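# Pull the cabinet's bottom drawer fully open

## Task

Open the lowest drawer of the cabinet to 90% or more of its travel and make sure it stops moving. Then release it and move the gripper away. The drawer must stay open on its own, because it does not count if only the robot's grip or push holds it there.

## Robot and tools

Robot: two 7-joint xArm7 arms, left_arm and right_arm, each with a parallel two-finger gripper and a wrist camera. In the scene frame the origin lies on the table top midway between the arms. +x points out over the table, +z points up, and left_arm sits on the +y side. The words left and right name the arms only, not sides of a camera image. The left base is at (-0.053, +0.290, 0) m with quat_wxyz (+0.996, 0, 0, -0.086), a yaw of roughly -10 degrees. The right base is at (+0.042, -0.274, 0) m with quat_wxyz (+1.000, 0, 0, +0.023).

Joint order per arm, used in every row and every per-joint list: waist (joint1), shoulder (joint2), upper arm roll (joint3), elbow (joint4), forearm roll (joint5), wrist pitch (joint6), wrist roll (joint7). Ranges in rad: waist -6.283..6.283, shoulder -2.059..2.094, upper arm roll -6.283..6.283, elbow -0.192..3.927, forearm roll -6.283..6.283, wrist pitch -1.693..3.142, wrist roll -6.283..6.283. Load limits in N m: 47.5 for waist and shoulder, 28.5 for upper arm roll, elbow and forearm roll, 19 for wrist pitch and wrist roll.

Gripper: the fingers point along the gripper's +z axis and close along its y axis. end_effector_position is the pinch point, which sits about 2 cm behind the fingertips when the fingers are closed. Closing pushes the tips about 10 mm further along +z.

Row format, shared by both motion tools: one flat list of 16 numbers, each in [-1, 1], covering both arms even if one stays still. The first 7 are left_arm joint displacements, then the left opening. The next 7 are right_arm joint displacements, then the right opening. Joint values are scaled: 1.0 = 2.036 rad. Openings are absolute, not offsets: +1 is fully open and -1 is shut.

execute_actions(actions): a list of actions. Each action is a table of at most 15 rows, and each row is applied for one control step of 1/30 s. One action always lasts 15 steps (0.5 s). A table with fewer rows repeats its final row for the remaining steps. Within an action, every row's joint values are offsets from the angles the arm had when that action began, not from the previous row. For the first action of a call, that means the last angles reported in this scene. An empty list moves nothing and just returns the state and images. The range check: if an action would push a joint more than 0.010 rad beyond a range end, that action is refused for both arms. If any action is malformed, or the first one fails this check, the whole call is rejected and nothing moves. The true ends can differ by up to 0.010 rad from the stated ones, and the robot clamps a joint at its true end. In that case the result reports "joint sent to its limit", but a missing line does not prove there is more room.

move(target, speed, blocking): target is one row in the format above. Its displacements count from the "Joint positions" in the latest result that listed them, not from where the arm happens to be. speed runs from 0.01 to 2 rad/s (default 0.5) and sets the peak rate of the joint with the longest way to go. All joints finish together, so the hand follows a curve. A path lasts 0.5 to 10 s and is cut off after 10 s. The path ignores obstacles and the other arm, and the joints trail behind it. Finger values take effect at once. The move ends when everything is at rest, or 5 s after the path ends. The extra "move:" line gives the ending (done, off_target, moving, held, fault), limits=held or limits=none, and each arm's joint farthest from its target. With blocking=false the result comes back after 0.5 s. Use wait or stop before sending rows or another move. To keep pressing as hard as now, send the displacement from Joint positions to Joint targets.

wait(seconds): 0 to 10 s. The arms hold their last command, and the call returns early if a running move ends. stop(): brakes a running move, which needs some distance; the fingers keep moving. zoom_image(camera, region): camera is one of cam_head_left, cam_head_right, cam_left_wrist, cam_right_wrist, each 504x504. region is [x0, y0, x1, y1] in pixels from the top-left corner, at most 504 by 504. read_manual(section) returns only the "licences" text. finished_scene(scene) takes the current scene number, ends the scene for good and reports success.

Results: each arm's state gives its pinch position (m), quat_wxyz and linear and angular velocities in the scene frame. The printed position can drift from the true one at long reach. Joint positions and Joint velocities list 7 joint values per arm, then the finger pad gap in m (0.084 is fully open). Joint targets shows where the joints are being driven now. grip_measured is the measured opening on the command scale. "joint command not followed" means a clearance check altered that arm's joint targets.

Motion limits: joint targets move at most 3.14 rad/s and need 0.16 s to reach that speed. Each target is kept within 0.623 rad of the measured angle. A step that would shift the hand more than 70 mm is scaled back, so big moves take several actions. To grip, command an opening well below grip_measured. A pad presses up to about 24 N, and fast closing presses harder.

Avoid: arms touching or pressing each other; contact torque reaching a load limit (a torque fault stops the arm for 10 s); motor heat (a warning from 65 °C, a braking fault at 80 °C); knocking anything off the table; slamming, hard hits or very hard pushes. Random tugs may act on held parts. Finish with the drawer open at least 90%, at rest and released, and the gripper moved clear.

Each tool is called after "Request:" in YAML: its name, and indented under it one key for each argument.

## Session

Request:
execute_actions:
  actions: []

Scene clock: 0.00 s.
left_arm: end_effector_position=(+0.1680, +0.1412, +0.1760) grip_measured=+1.00 end_effector_quat_wxyz=(-0.173, +0.790, -0.504, -0.304) end_effector_velocity=(+0.000, +0.000, +0.000) end_effector_angular_velocity=(+0.000, +0.000, -0.001) | right_arm: end_effector_position=(+0.6423, -0.4010, +0.2999) grip_measured=+1.00 end_effector_quat_wxyz=(-0.085, +0.939, -0.113, +0.314) end_effector_velocity=(-0.000, -0.000, +0.000) end_effector_angular_velocity=(-0.000, -0.001, -0.000)
Joint names: [waist, shoulder, upper arm roll, elbow, forearm roll, wrist pitch, wrist roll]
Joint positions: left_arm=[-0.519 -0.039 -0.088  0.876  0.196  1.605  0.294  0.084] | right_arm=[-0.263  0.064 -0.038  1.15   0.509  0.519 -0.387  0.084]
Joint velocities: left_arm=[-0.     0.     0.001  0.     0.001  0.     0.001  0.   ] | right_arm=[ 0.    -0.001 -0.    -0.    -0.    -0.    -0.     0.   ]
Joint targets: left_arm=[-0.519 -0.039 -0.088 0.876 0.196 1.605 0.294] | right_arm=[-0.263 0.064 -0.038 1.150 0.509 0.519 -0.387]

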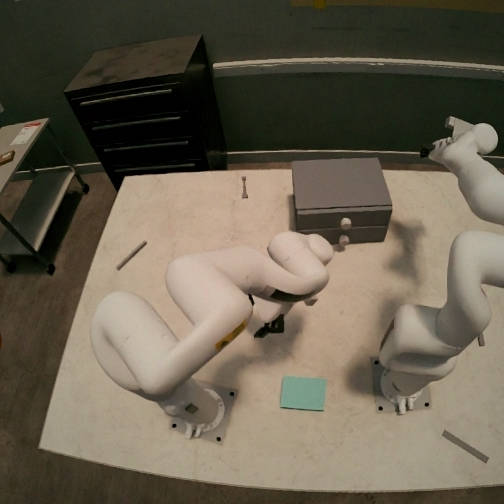

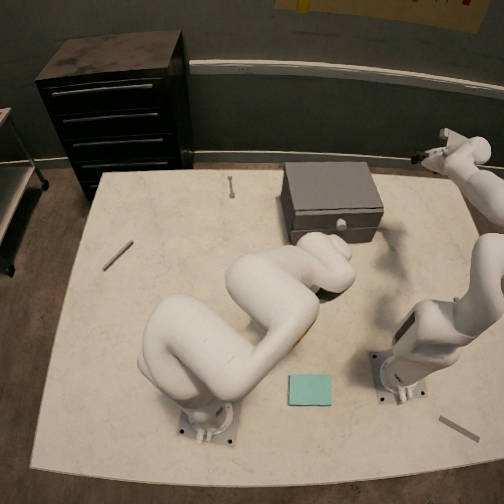

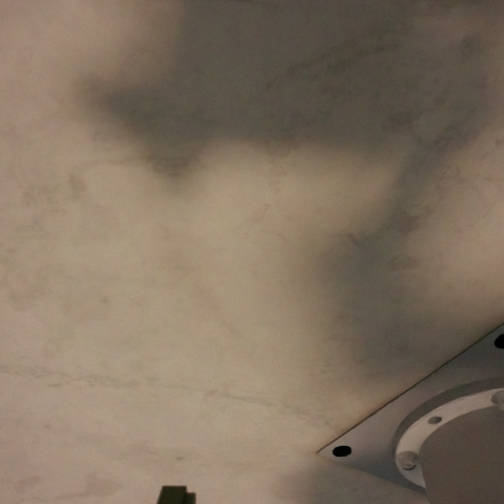

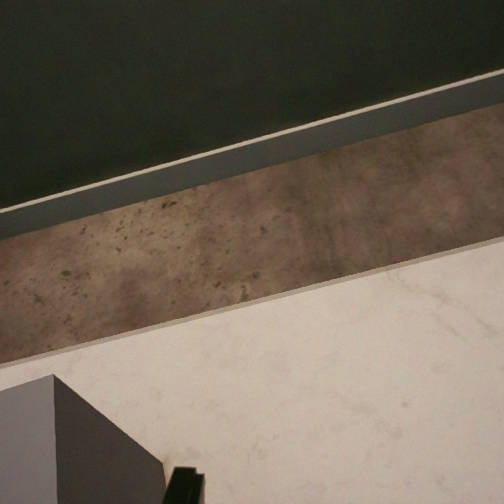

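Request:
zoom_image:
  camera: "cam_head_left"
  region: [270, 140, 420, 270]

Request:
zoom_image:
  camera: "cam_head_right"
  region: [270, 140, 420, 270]

Region (270, 140, 420, 270) of cam_head_left's 504x504 image, scaled by 3.360, with more detail than that image has; it fills the top 437 rows of this view, and the rest is white.

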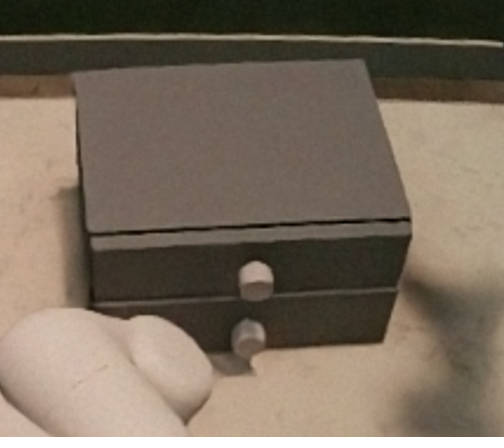

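Region (270, 140, 420, 270) of cam_head_right's 504x504 image, scaled by 3.360, with more detail than that image has; it fills the top 437 rows of this view, and the rest is white.

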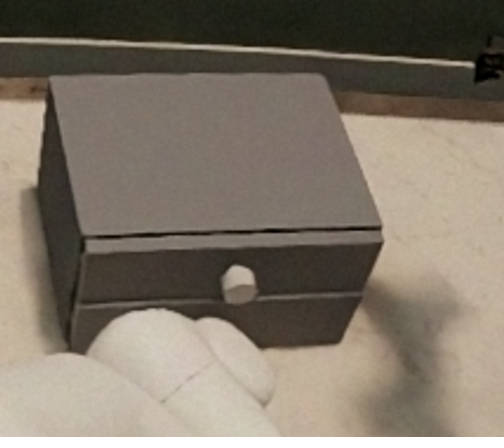

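Request:
move:
  target: [-0.0653,0.183,0.0432,0.124,0.4435,-0.515,-0.988,1,0,0,0,0,0,0,0,1]
  speed: 1.2

Scene clock: 58.70 s.
left_arm: end_effector_position=(+0.4017, -0.1122, +0.1424) grip_measured=+1.00 end_effector_quat_wxyz=(+0.000, +0.940, -0.002, +0.342) end_effector_velocity=(-0.002, -0.002, -0.000) end_effector_angular_velocity=(-0.001, +0.001, -0.005) | right_arm: end_effector_position=(+0.6423, -0.4010, +0.2999) grip_measured=+1.00 end_effector_quat_wxyz=(-0.085, +0.939, -0.113, +0.314) end_effector_velocity=(-0.000, -0.001, +0.000) end_effector_angular_velocity=(+0.000, -0.000, -0.001)
Joint names: [waist, shoulder, upper arm roll, elbow, forearm roll, wrist pitch, wrist roll]
Joint positions: left_arm=[-0.652  0.333  0.     1.128  1.098  0.556 -1.717  0.084] | right_arm=[-0.263  0.064 -0.038  1.15   0.509  0.519 -0.387  0.084]
Joint velocities: left_arm=[-0.001  0.    -0.003 -0.     0.001 -0.002 -0.     0.   ] | right_arm=[-0.001 -0.001 -0.001  0.    -0.     0.001  0.     0.   ]
Joint targets: left_arm=[-0.652 0.334 0.000 1.129 1.099 0.556 -1.717] | right_arm=[-0.263 0.064 -0.038 1.150 0.509 0.519 -0.387]
move: done; limits=none; left_arm: farthest joint: the waist, 0.000 radians from its target (0.133 radians at the start); right_arm: farthest joint: the waist, 0.000 radians from its target (0.000 radians at the start)

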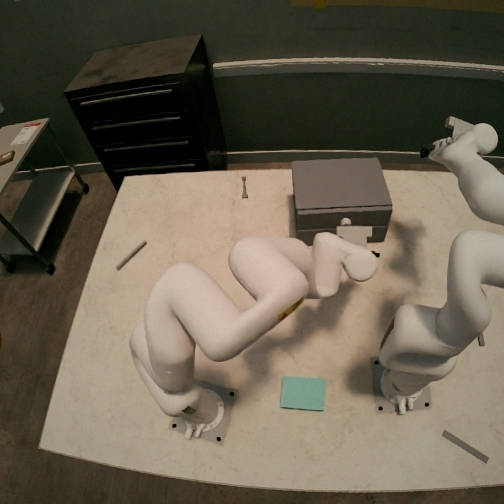

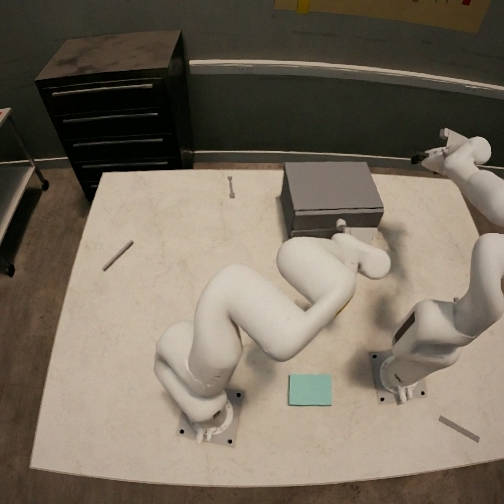

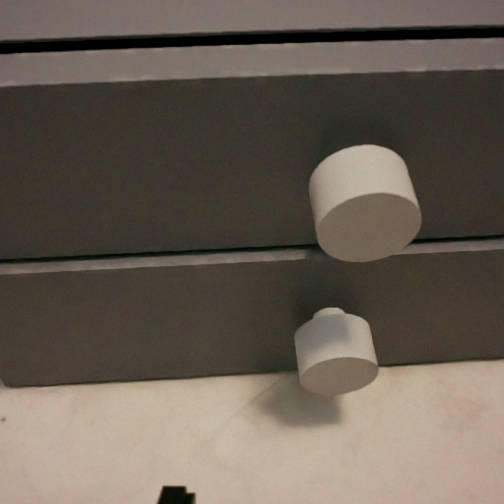

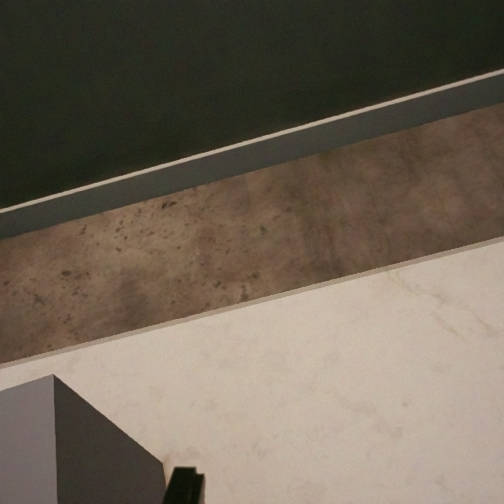

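Request:
move:
  target: [0.016,0.1614,0,0.103,0.2269,0.025,-0.2281,1,0,0,0,0,0,0,0,1]
  speed: 0.5

Scene clock: 78.73 s.
left_arm: end_effector_position=(+0.4630, -0.1176, +0.0523) grip_measured=+1.00 end_effector_quat_wxyz=(-0.011, +0.906, +0.022, +0.422) end_effector_velocity=(-0.001, +0.004, -0.006) end_effector_angular_velocity=(+0.010, +0.005, +0.002) | right_arm: end_effector_position=(+0.6423, -0.4010, +0.2999) grip_measured=+1.00 end_effector_quat_wxyz=(-0.085, +0.939, -0.113, +0.314) end_effector_velocity=(-0.000, -0.000, -0.000) end_effector_angular_velocity=(+0.000, +0.001, -0.001)
Joint names: [waist, shoulder, upper arm roll, elbow, forearm roll, wrist pitch, wrist roll]
Joint positions: left_arm=[-0.619  0.661  0.     1.338  1.56   0.607 -2.181  0.084] | right_arm=[-0.263  0.064 -0.038  1.15   0.509  0.519 -0.387  0.084]
Joint velocities: left_arm=[ 0.001  0.006  0.002 -0.004  0.001  0.001  0.     0.   ] | right_arm=[-0.    -0.001 -0.001 -0.001 -0.     0.001 -0.    -0.   ]
Joint targets: left_arm=[-0.619 0.662 0.000 1.338 1.560 0.607 -2.181] | right_arm=[-0.263 0.064 -0.038 1.150 0.509 0.519 -0.387]
move: done; limits=none; left_arm: farthest joint: the elbow, 0.001 radians from its target (0.209 radians at the start); right_arm: farthest joint: the waist, 0.000 radians from its target (0.000 radians at the start)

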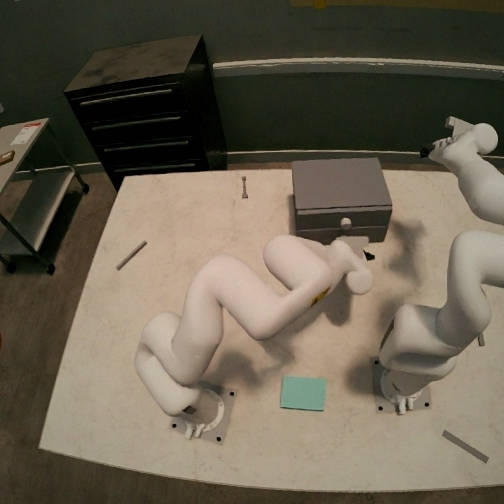

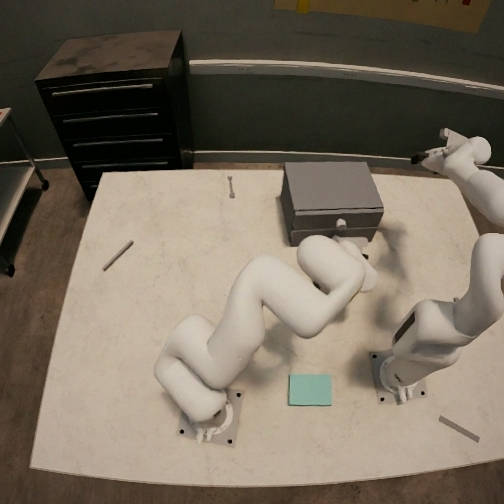

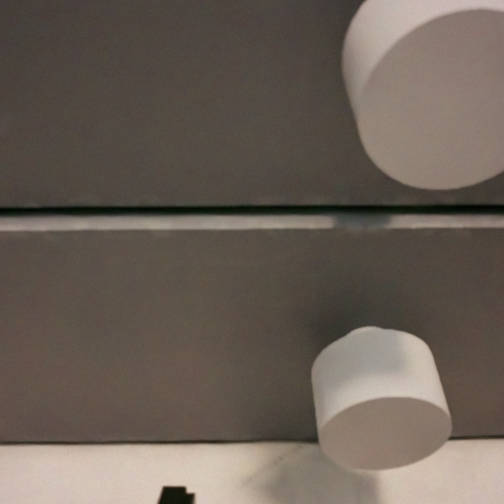

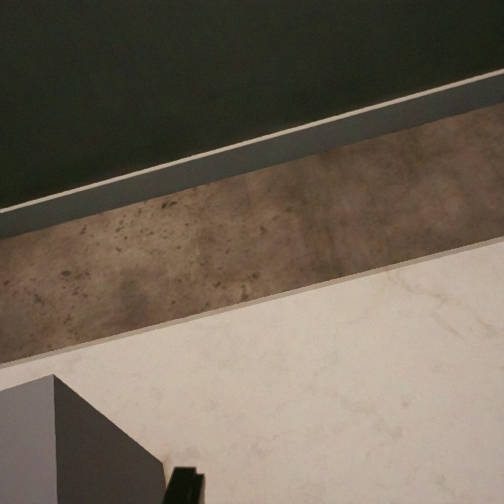

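Request:
move:
  target: [0.028,0.0408,0,0.0608,-0.0075,-0.0175,0.0349,0.4,0,0,0,0,0,0,0,1]
  speed: 0.15

Scene clock: 94.40 s.
left_arm: end_effector_position=(+0.5036, -0.1168, +0.0482) grip_measured=+0.39 end_effector_quat_wxyz=(-0.010, +0.906, +0.022, +0.422) end_effector_velocity=(+0.000, -0.001, +0.001) end_effector_angular_velocity=(-0.000, -0.001, -0.002) | right_arm: end_effector_position=(+0.6423, -0.4010, +0.2999) grip_measured=+1.00 end_effector_quat_wxyz=(-0.085, +0.939, -0.113, +0.314) end_effector_velocity=(+0.000, +0.000, -0.000) end_effector_angular_velocity=(+0.000, +0.000, +0.000)
Joint names: [waist, shoulder, upper arm roll, elbow, forearm roll, wrist pitch, wrist roll]
Joint positions: left_arm=[-0.562  0.744 -0.     1.462  1.545  0.572 -2.11   0.061] | right_arm=[-0.263  0.064 -0.038  1.15   0.509  0.519 -0.387  0.084]
Joint velocities: left_arm=[ 0.    -0.    -0.     0.001  0.001 -0.001  0.001  0.   ] | right_arm=[ 0.  0. -0.  0. -0.  0.  0. -0.]
Joint targets: left_arm=[-0.562 0.744 0.000 1.462 1.545 0.572 -2.110] | right_arm=[-0.263 0.064 -0.038 1.150 0.509 0.519 -0.387]
move: done; limits=none; left_arm: farthest joint: the waist, 0.000 radians from its target (0.057 radians at the start); right_arm: farthest joint: the waist, 0.000 radians from its target (0.000 radians at the start)

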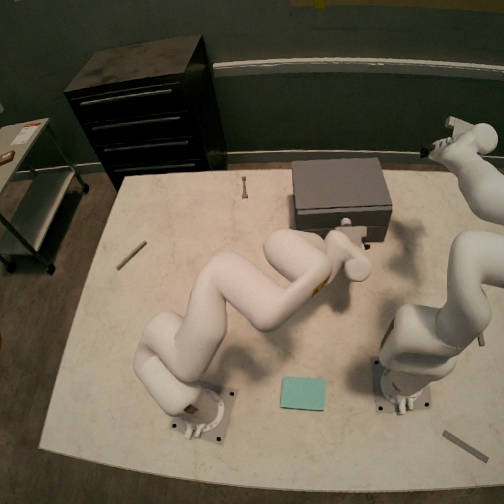

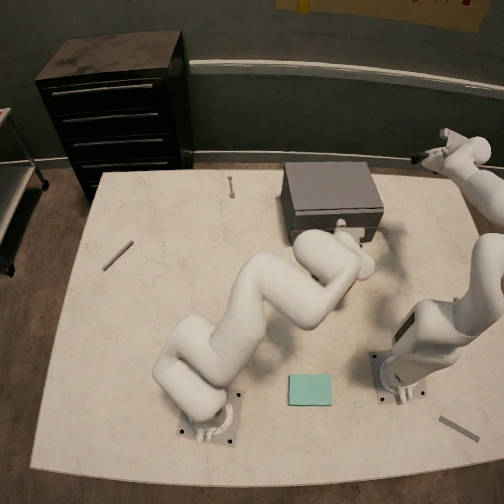

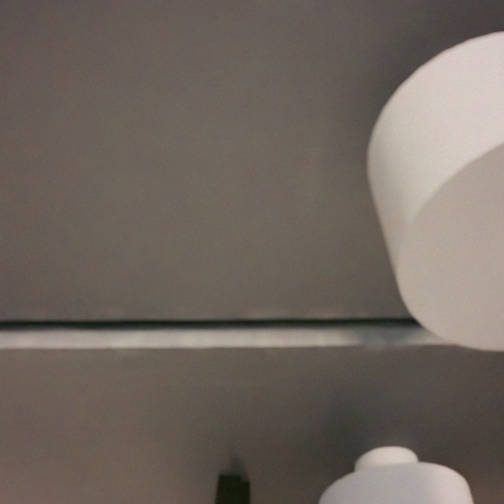

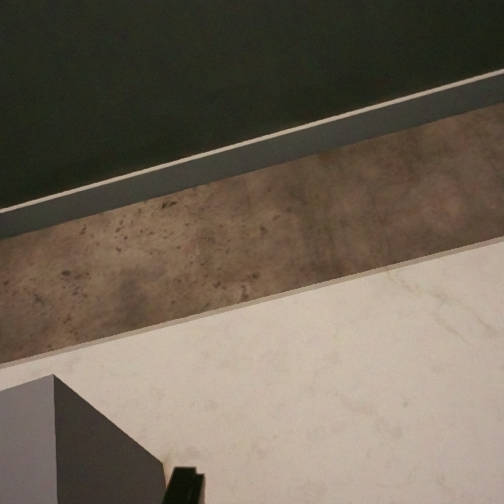

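Request:
execute_actions:
  actions:
    - [[0,0,0,0,0,0,0,0.2,0,0,0,0,0,0,0,1],[0,0,0,0,0,0,0,0.1,0,0,0,0,0,0,0,1],[0,0,0,0,0,0,0,0.0,0,0,0,0,0,0,0,1],[0,0,0,0,0,0,0,-0.1,0,0,0,0,0,0,0,1],[0,0,0,0,0,0,0,-0.15,0,0,0,0,0,0,0,1],[0,0,0,0,0,0,0,-0.2,0,0,0,0,0,0,0,1],[0,0,0,0,0,0,0,-0.25,0,0,0,0,0,0,0,1],[0,0,0,0,0,0,0,-0.3,0,0,0,0,0,0,0,1],[0,0,0,0,0,0,0,-0.35,0,0,0,0,0,0,0,1],[0,0,0,0,0,0,0,-0.4,0,0,0,0,0,0,0,1],[0,0,0,0,0,0,0,-0.5,0,0,0,0,0,0,0,1],[0,0,0,0,0,0,0,-0.6,0,0,0,0,0,0,0,1],[0,0,0,0,0,0,0,-0.7,0,0,0,0,0,0,0,1],[0,0,0,0,0,0,0,-0.85,0,0,0,0,0,0,0,1],[0,0,0,0,0,0,0,-1,0,0,0,0,0,0,0,1]]

Scene clock: 100.43 s.
left_arm: end_effector_position=(+0.5038, -0.1171, +0.0485) grip_measured=-0.29 end_effector_quat_wxyz=(-0.010, +0.906, +0.022, +0.423) end_effector_velocity=(-0.000, +0.001, -0.000) end_effector_angular_velocity=(+0.001, +0.000, +0.000) | right_arm: end_effector_position=(+0.6423, -0.4010, +0.2999) grip_measured=+1.00 end_effector_quat_wxyz=(-0.085, +0.939, -0.113, +0.314) end_effector_velocity=(-0.000, -0.000, -0.001) end_effector_angular_velocity=(+0.001, +0.002, -0.000)
Joint names: [waist, shoulder, upper arm roll, elbow, forearm roll, wrist pitch, wrist roll]
Joint positions: left_arm=[-0.562  0.744 -0.     1.462  1.545  0.571 -2.11   0.032] | right_arm=[-0.263  0.064 -0.038  1.15   0.509  0.519 -0.387  0.084]
Joint velocities: left_arm=[ 0.    -0.    -0.    -0.001  0.     0.     0.    -0.   ] | right_arm=[ 0.     0.001 -0.    -0.001 -0.     0.001  0.     0.   ]
Joint targets: left_arm=[-0.562 0.744 -0.000 1.462 1.545 0.572 -2.110] | right_arm=[-0.263 0.064 -0.038 1.150 0.509 0.519 -0.387]

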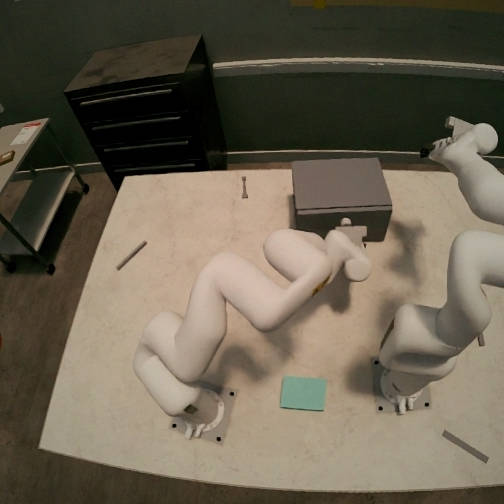

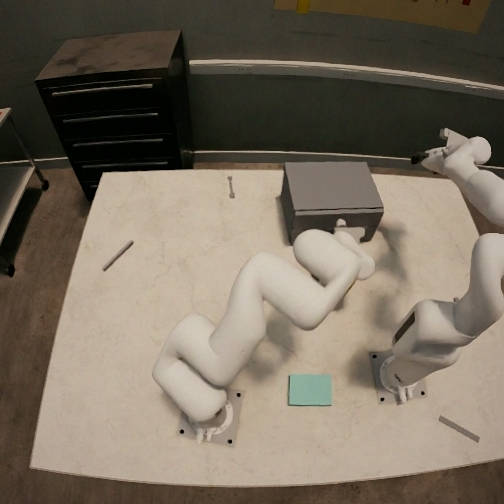

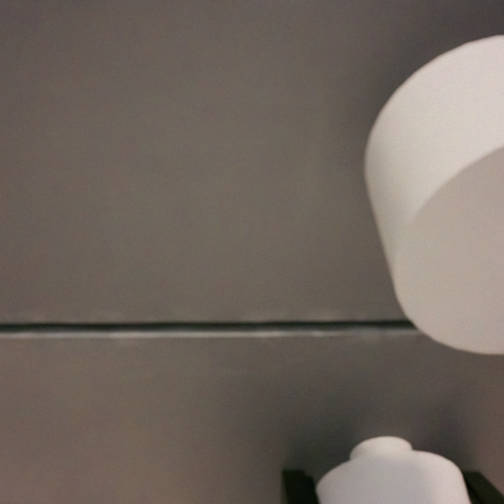

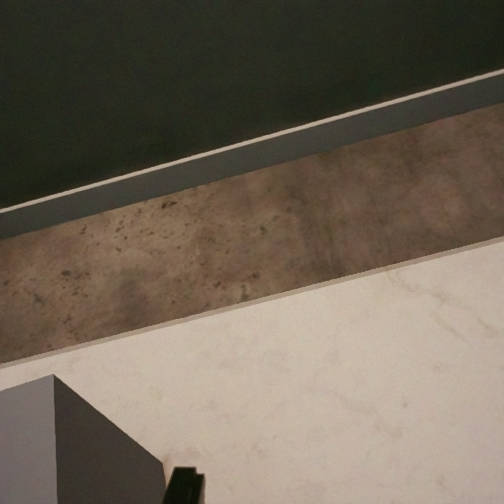

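Request:
move:
  target: [-0.0508,-0.0584,0,-0.0952,0.0145,0.0316,-0.0656,-1,0,0,0,0,0,0,0,1]
  speed: 0.2

Scene clock: 118.33 s.
left_arm: end_effector_position=(+0.4328, -0.1217, +0.0480) grip_measured=-0.28 end_effector_quat_wxyz=(-0.009, +0.906, +0.021, +0.422) end_effector_velocity=(+0.001, +0.001, +0.001) end_effector_angular_velocity=(-0.001, -0.002, +0.005) | right_arm: end_effector_position=(+0.6423, -0.4010, +0.2999) grip_measured=+1.00 end_effector_quat_wxyz=(-0.085, +0.939, -0.113, +0.314) end_effector_velocity=(+0.001, -0.000, +0.001) end_effector_angular_velocity=(-0.000, -0.002, +0.000)
Joint names: [waist, shoulder, upper arm roll, elbow, forearm roll, wrist pitch, wrist roll]
Joint positions: left_arm=[-0.666  0.626 -0.002  1.269  1.574  0.635 -2.243  0.032] | right_arm=[-0.263  0.064 -0.038  1.15   0.509  0.519 -0.387  0.084]
Joint velocities: left_arm=[ 0.    -0.002  0.002 -0.001 -0.001  0.002 -0.002  0.   ] | right_arm=[-0.     0.     0.     0.003  0.     0.    -0.     0.   ]
Joint targets: left_arm=[-0.666 0.625 -0.000 1.269 1.574 0.636 -2.244] | right_arm=[-0.263 0.064 -0.038 1.150 0.509 0.519 -0.387]
move: done; limits=none; left_arm: farthest joint: the upper arm roll, 0.002 radians from its target (0.000 radians at the start); right_arm: farthest joint: the waist, 0.000 radians from its target (0.000 radians at the start)

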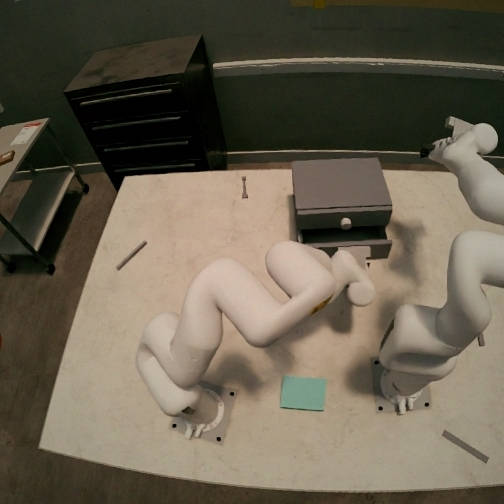

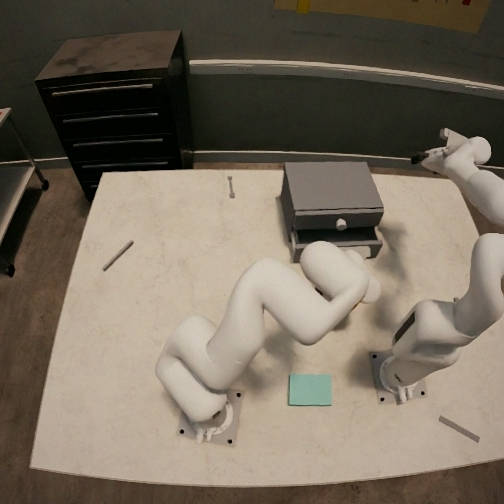

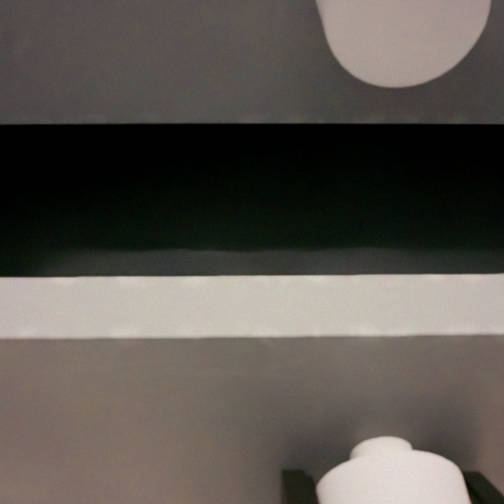

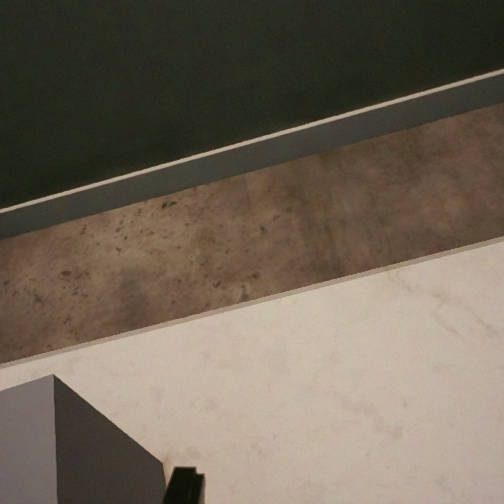

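Request:
move:
  target: [-0.0601,-0.0477,0.0005,-0.0771,-0.0122,0.0348,-0.0476,-1,0,0,0,0,0,0,0,1]
  speed: 0.16

Scene clock: 122.57 s.
left_arm: end_effector_position=(+0.3622, -0.1255, +0.0480) grip_measured=-0.28 end_effector_quat_wxyz=(-0.008, +0.907, +0.021, +0.421) end_effector_velocity=(+0.001, +0.001, -0.000) end_effector_angular_velocity=(-0.001, +0.002, +0.000) | right_arm: end_effector_position=(+0.6423, -0.4010, +0.2999) grip_measured=+1.00 end_effector_quat_wxyz=(-0.085, +0.939, -0.113, +0.314) end_effector_velocity=(+0.000, +0.001, +0.001) end_effector_angular_velocity=(+0.000, -0.001, +0.001)
Joint names: [waist, shoulder, upper arm roll, elbow, forearm roll, wrist pitch, wrist roll]
Joint positions: left_arm=[-0.789  0.529 -0.002  1.113  1.55   0.702 -2.34   0.032] | right_arm=[-0.263  0.064 -0.038  1.15   0.509  0.519 -0.387  0.084]
Joint velocities: left_arm=[ 0.001 -0.001  0.003 -0.001  0.001 -0.005  0.     0.   ] | right_arm=[ 0.001 -0.     0.     0.001  0.     0.     0.     0.   ]
Joint targets: left_arm=[-0.789 0.529 -0.001 1.112 1.549 0.705 -2.340] | right_arm=[-0.263 0.064 -0.038 1.150 0.509 0.519 -0.387]
move: done; limits=none; left_arm: farthest joint: the wrist pitch, 0.004 radians from its target (0.070 radians at the start); right_arm: farthest joint: the waist, 0.000 radians from its target (0.000 radians at the start)

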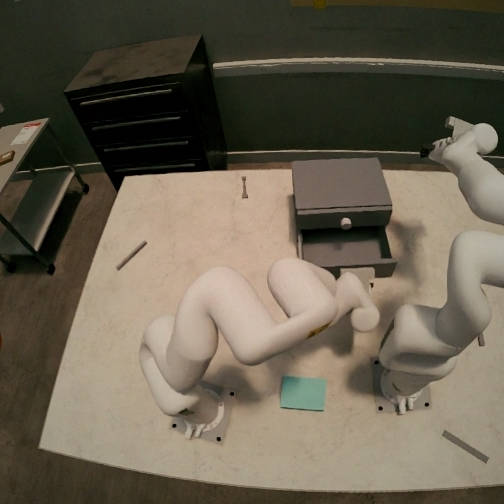

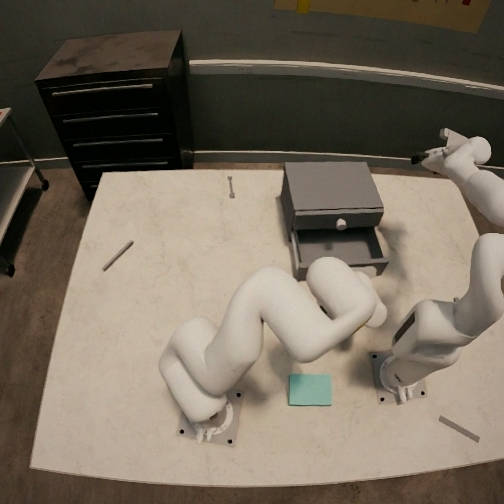

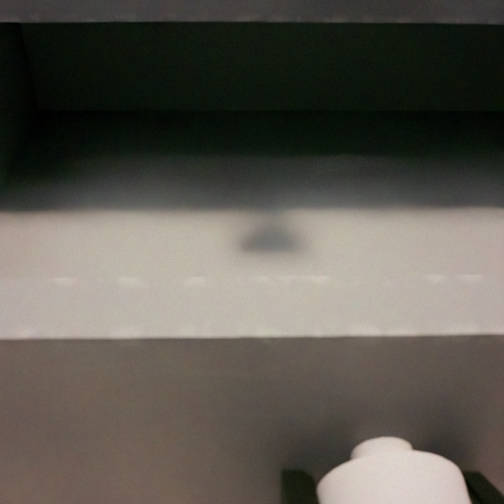

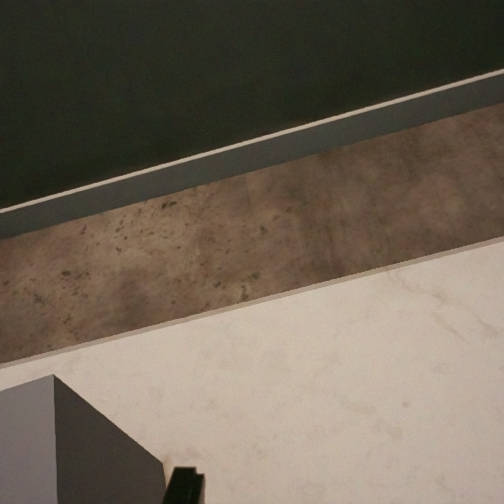

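Request:
move:
  target: [-0.0239,-0.0143,0,-0.0232,-0.01,0.0135,-0.0139,-1,-0.25,0,0,0,0,0,0,1]
  speed: 0.7

Scene clock: 129.00 s.
left_arm: end_effector_position=(+0.3366, -0.1271, +0.0475) grip_measured=-0.28 end_effector_quat_wxyz=(-0.007, +0.907, +0.021, +0.420) end_effector_velocity=(+0.000, -0.000, +0.000) end_effector_angular_velocity=(-0.001, -0.000, +0.001) | right_arm: end_effector_position=(+0.5048, -0.6772, +0.3000) grip_measured=+1.00 end_effector_quat_wxyz=(-0.004, +0.880, -0.345, +0.325) end_effector_velocity=(-0.000, -0.000, +0.000) end_effector_angular_velocity=(-0.000, -0.000, -0.000)
Joint names: [waist, shoulder, upper arm roll, elbow, forearm roll, wrist pitch, wrist roll]
Joint positions: left_arm=[-0.838  0.5   -0.002  1.066  1.529  0.725 -2.369  0.032] | right_arm=[-0.772  0.064 -0.038  1.15   0.509  0.519 -0.387  0.084]
Joint velocities: left_arm=[ 0.    -0.001 -0.     0.    -0.001  0.     0.    -0.   ] | right_arm=[-0.001 -0.     0.001  0.    -0.     0.    -0.    -0.   ]
Joint targets: left_arm=[-0.838 0.500 -0.002 1.066 1.529 0.730 -2.369] | right_arm=[-0.772 0.064 -0.038 1.150 0.509 0.519 -0.387]
move: done; limits=none; left_arm: farthest joint: the wrist pitch, 0.004 radians from its target (0.028 radians at the start); right_arm: farthest joint: the waist, 0.000 radians from its target (0.509 radians at the start)

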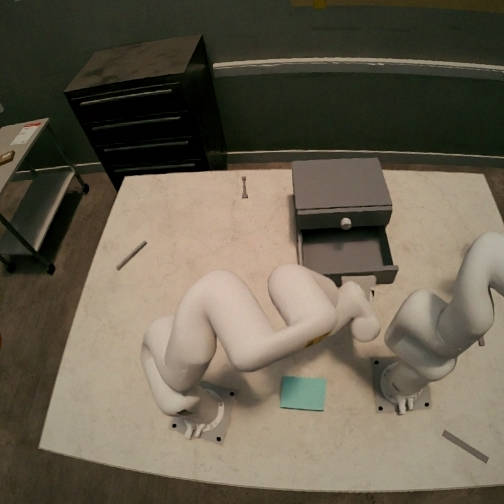

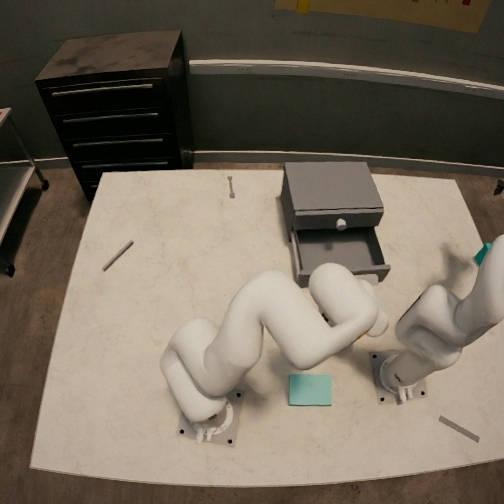

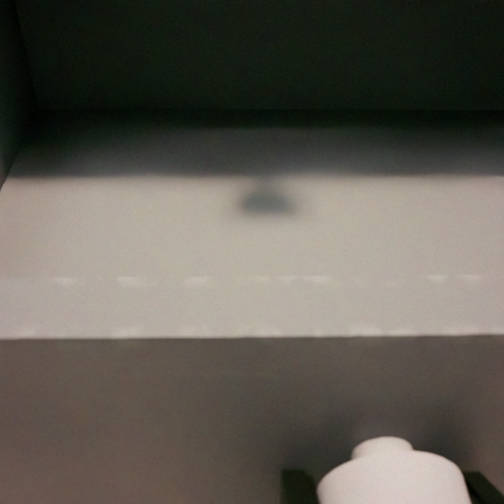

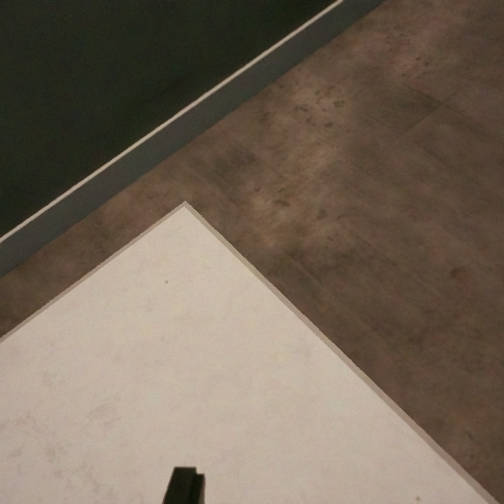

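Request:
move:
  target: [-0.0149,-0.0079,0,-0.0126,-0.007,0.0085,-0.0076,-1,-0.15,0,0,0,0,0,0,1]
  speed: 0.5

Scene clock: 134.37 s.
left_arm: end_effector_position=(+0.3212, -0.1283, +0.0473) grip_measured=-0.28 end_effector_quat_wxyz=(-0.006, +0.908, +0.020, +0.419) end_effector_velocity=(+0.000, +0.000, -0.000) end_effector_angular_velocity=(-0.001, +0.000, +0.001) | right_arm: end_effector_position=(+0.3632, -0.7971, +0.2999) grip_measured=+1.00 end_effector_quat_wxyz=(+0.045, +0.818, -0.474, +0.322) end_effector_velocity=(-0.011, -0.007, +0.001) end_effector_angular_velocity=(-0.003, -0.001, -0.023)
Joint names: [waist, shoulder, upper arm roll, elbow, forearm roll, wrist pitch, wrist roll]
Joint positions: left_arm=[-0.868  0.484 -0.002  1.04   1.515  0.738 -2.384  0.032] | right_arm=[-1.076  0.064 -0.037  1.15   0.509  0.519 -0.387  0.084]
Joint velocities: left_arm=[-0.     0.     0.001 -0.     0.    -0.    -0.002  0.   ] | right_arm=[-0.009 -0.001 -0.013  0.001  0.    -0.001  0.     0.   ]
Joint targets: left_arm=[-0.868 0.484 -0.002 1.040 1.515 0.742 -2.384] | right_arm=[-1.077 0.064 -0.038 1.150 0.509 0.519 -0.387]
move: done; limits=none; left_arm: farthest joint: the wrist pitch, 0.004 radians from its target (0.017 radians at the start); right_arm: farthest joint: the waist, 0.001 radians from its target (0.305 radians at the start)

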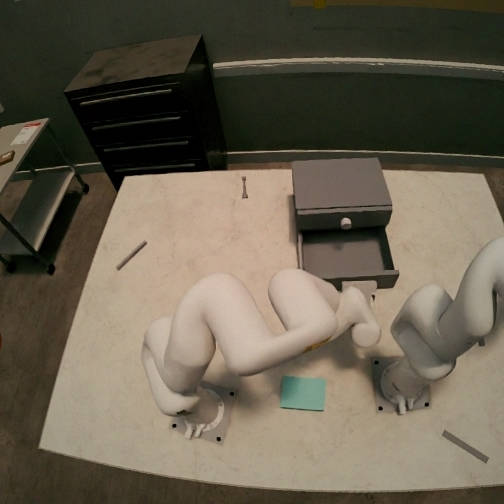

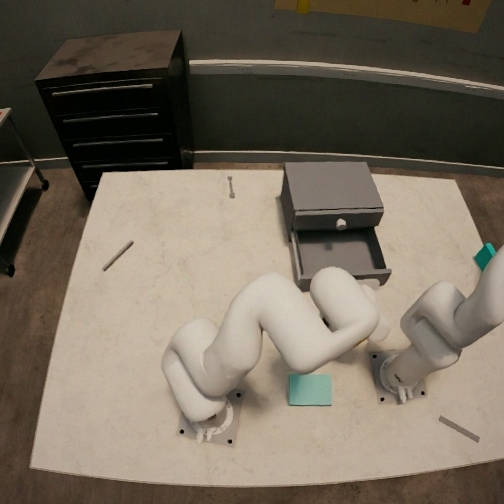

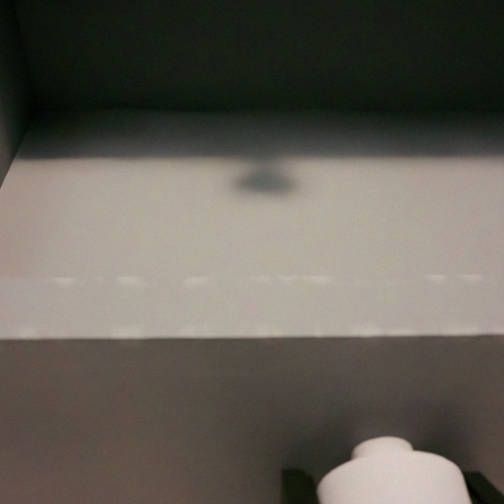

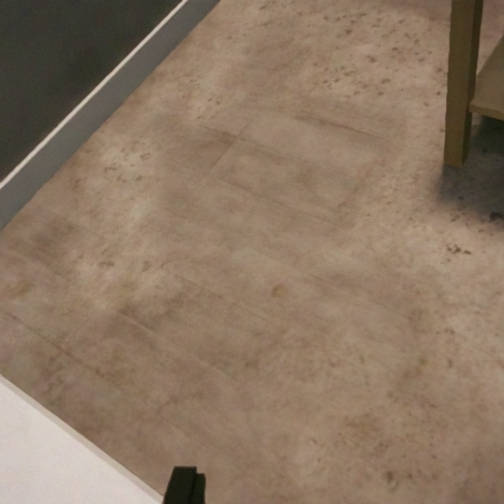

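Request:
move:
  target: [-0.0154,-0.0074,0,-0.0114,-0.008,0.0085,-0.007,-1,0,0,0,0,0,0,0,1]
  speed: 0.06

Scene clock: 137.77 s.
left_arm: end_effector_position=(+0.3059, -0.1296, +0.0472) grip_measured=-0.28 end_effector_quat_wxyz=(-0.005, +0.908, +0.020, +0.419) end_effector_velocity=(+0.001, +0.000, +0.001) end_effector_angular_velocity=(-0.001, -0.000, +0.002) | right_arm: end_effector_position=(+0.3632, -0.7971, +0.2999) grip_measured=+1.00 end_effector_quat_wxyz=(+0.045, +0.818, -0.474, +0.322) end_effector_velocity=(+0.000, +0.000, +0.000) end_effector_angular_velocity=(-0.000, -0.000, +0.001)
Joint names: [waist, shoulder, upper arm roll, elbow, forearm roll, wrist pitch, wrist roll]
Joint positions: left_arm=[-0.9    0.469 -0.002  1.017  1.499  0.752 -2.398  0.032] | right_arm=[-1.076  0.064 -0.037  1.15   0.509  0.519 -0.387  0.084]
Joint velocities: left_arm=[ 0.    -0.001  0.001 -0.    -0.    -0.    -0.001 -0.   ] | right_arm=[ 0. -0.  0.  0.  0.  0. -0. -0.]
Joint targets: left_arm=[-0.900 0.469 -0.002 1.017 1.499 0.756 -2.398] | right_arm=[-1.076 0.064 -0.037 1.150 0.509 0.519 -0.387]
move: done; limits=none; left_arm: farthest joint: the wrist pitch, 0.003 radians from its target (0.017 radians at the start); right_arm: farthest joint: the waist, 0.000 radians from its target (0.001 radians at the start)

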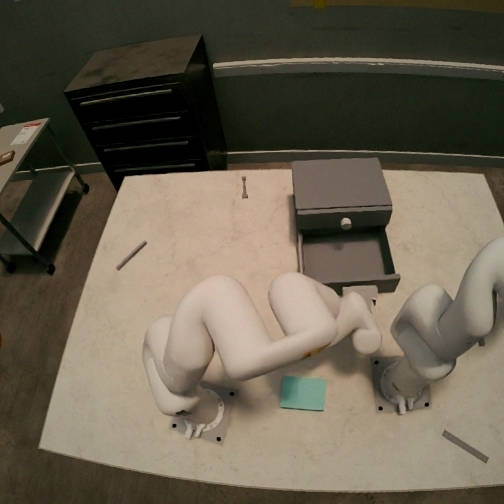

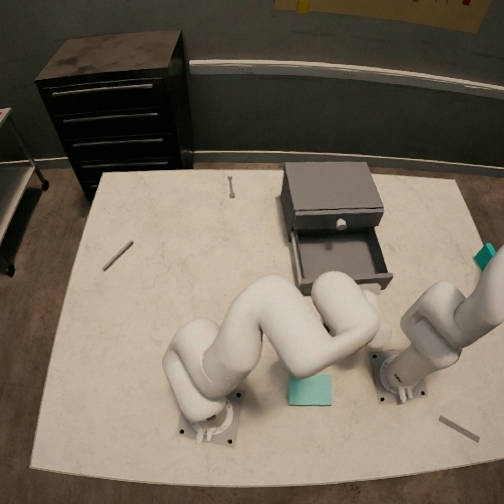

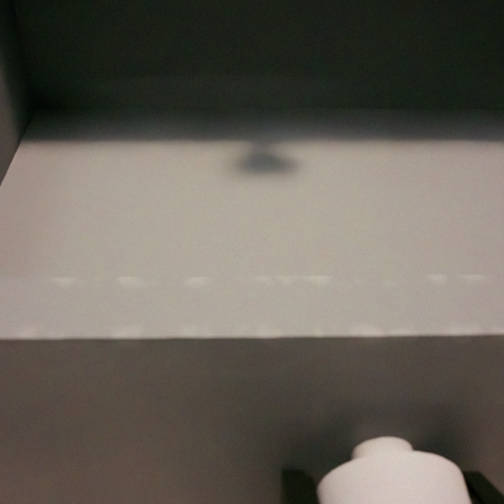

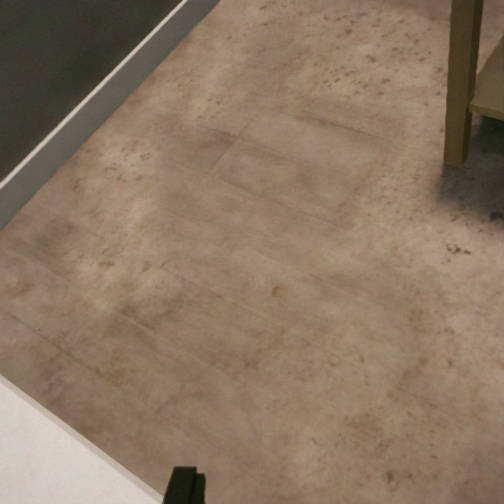

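Request:
move:
  target: [-0.0126,-0.0056,0,-0.0086,-0.0071,0.007,-0.0052,-1,0,0,0,0,0,0,0,1]
  speed: 0.05

Scene clock: 141.03 s.
left_arm: end_effector_position=(+0.2984, -0.1308, +0.0507) grip_measured=-0.28 end_effector_quat_wxyz=(-0.005, +0.906, +0.024, +0.422) end_effector_velocity=(-0.002, -0.002, -0.001) end_effector_angular_velocity=(-0.001, +0.001, -0.003) | right_arm: end_effector_position=(+0.3632, -0.7971, +0.2999) grip_measured=+1.00 end_effector_quat_wxyz=(+0.045, +0.818, -0.474, +0.322) end_effector_velocity=(-0.000, -0.000, -0.000) end_effector_angular_velocity=(-0.000, +0.000, -0.001)
Joint names: [waist, shoulder, upper arm roll, elbow, forearm roll, wrist pitch, wrist roll]
Joint positions: left_arm=[-0.923  0.457  0.001  1.006  1.484  0.768 -2.409  0.032] | right_arm=[-1.076  0.064 -0.037  1.15   0.509  0.519 -0.387  0.084]
Joint velocities: left_arm=[-0.002  0.001 -0.003  0.001 -0.001  0.    -0.001 -0.   ] | right_arm=[-0.001  0.     0.     0.    -0.    -0.    -0.     0.   ]
Joint targets: left_arm=[-0.925 0.457 -0.002 0.999 1.484 0.766 -2.409] | right_arm=[-1.076 0.064 -0.037 1.150 0.509 0.519 -0.387]
move: done; limits=none; left_arm: farthest joint: the elbow, 0.007 radians from its target (0.017 radians at the start); right_arm: farthest joint: the waist, 0.000 radians from its target (0.000 radians at the start)

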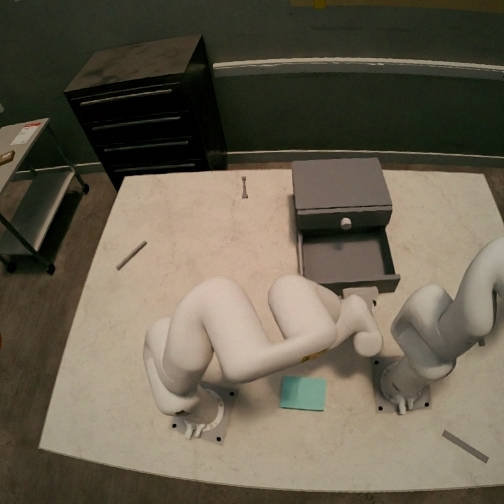

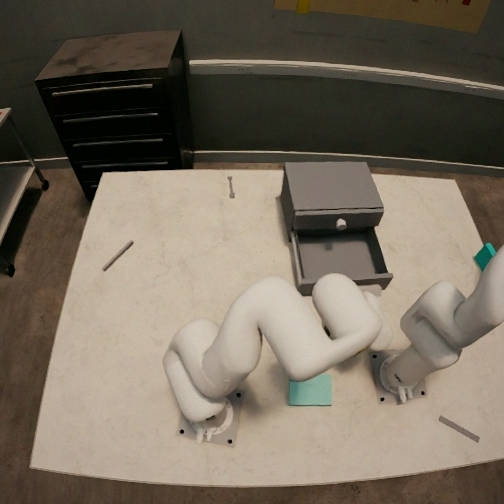

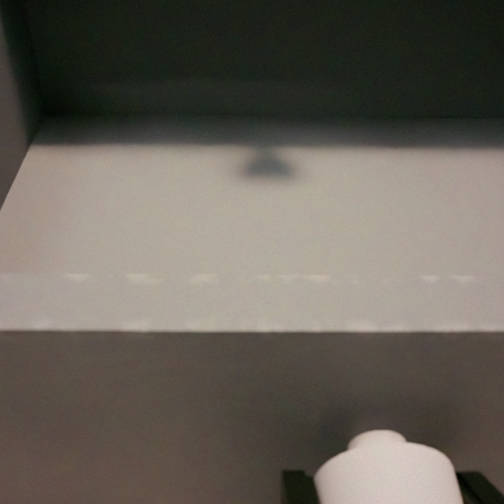

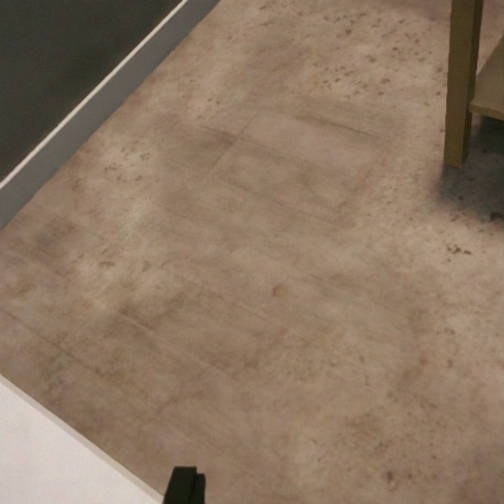

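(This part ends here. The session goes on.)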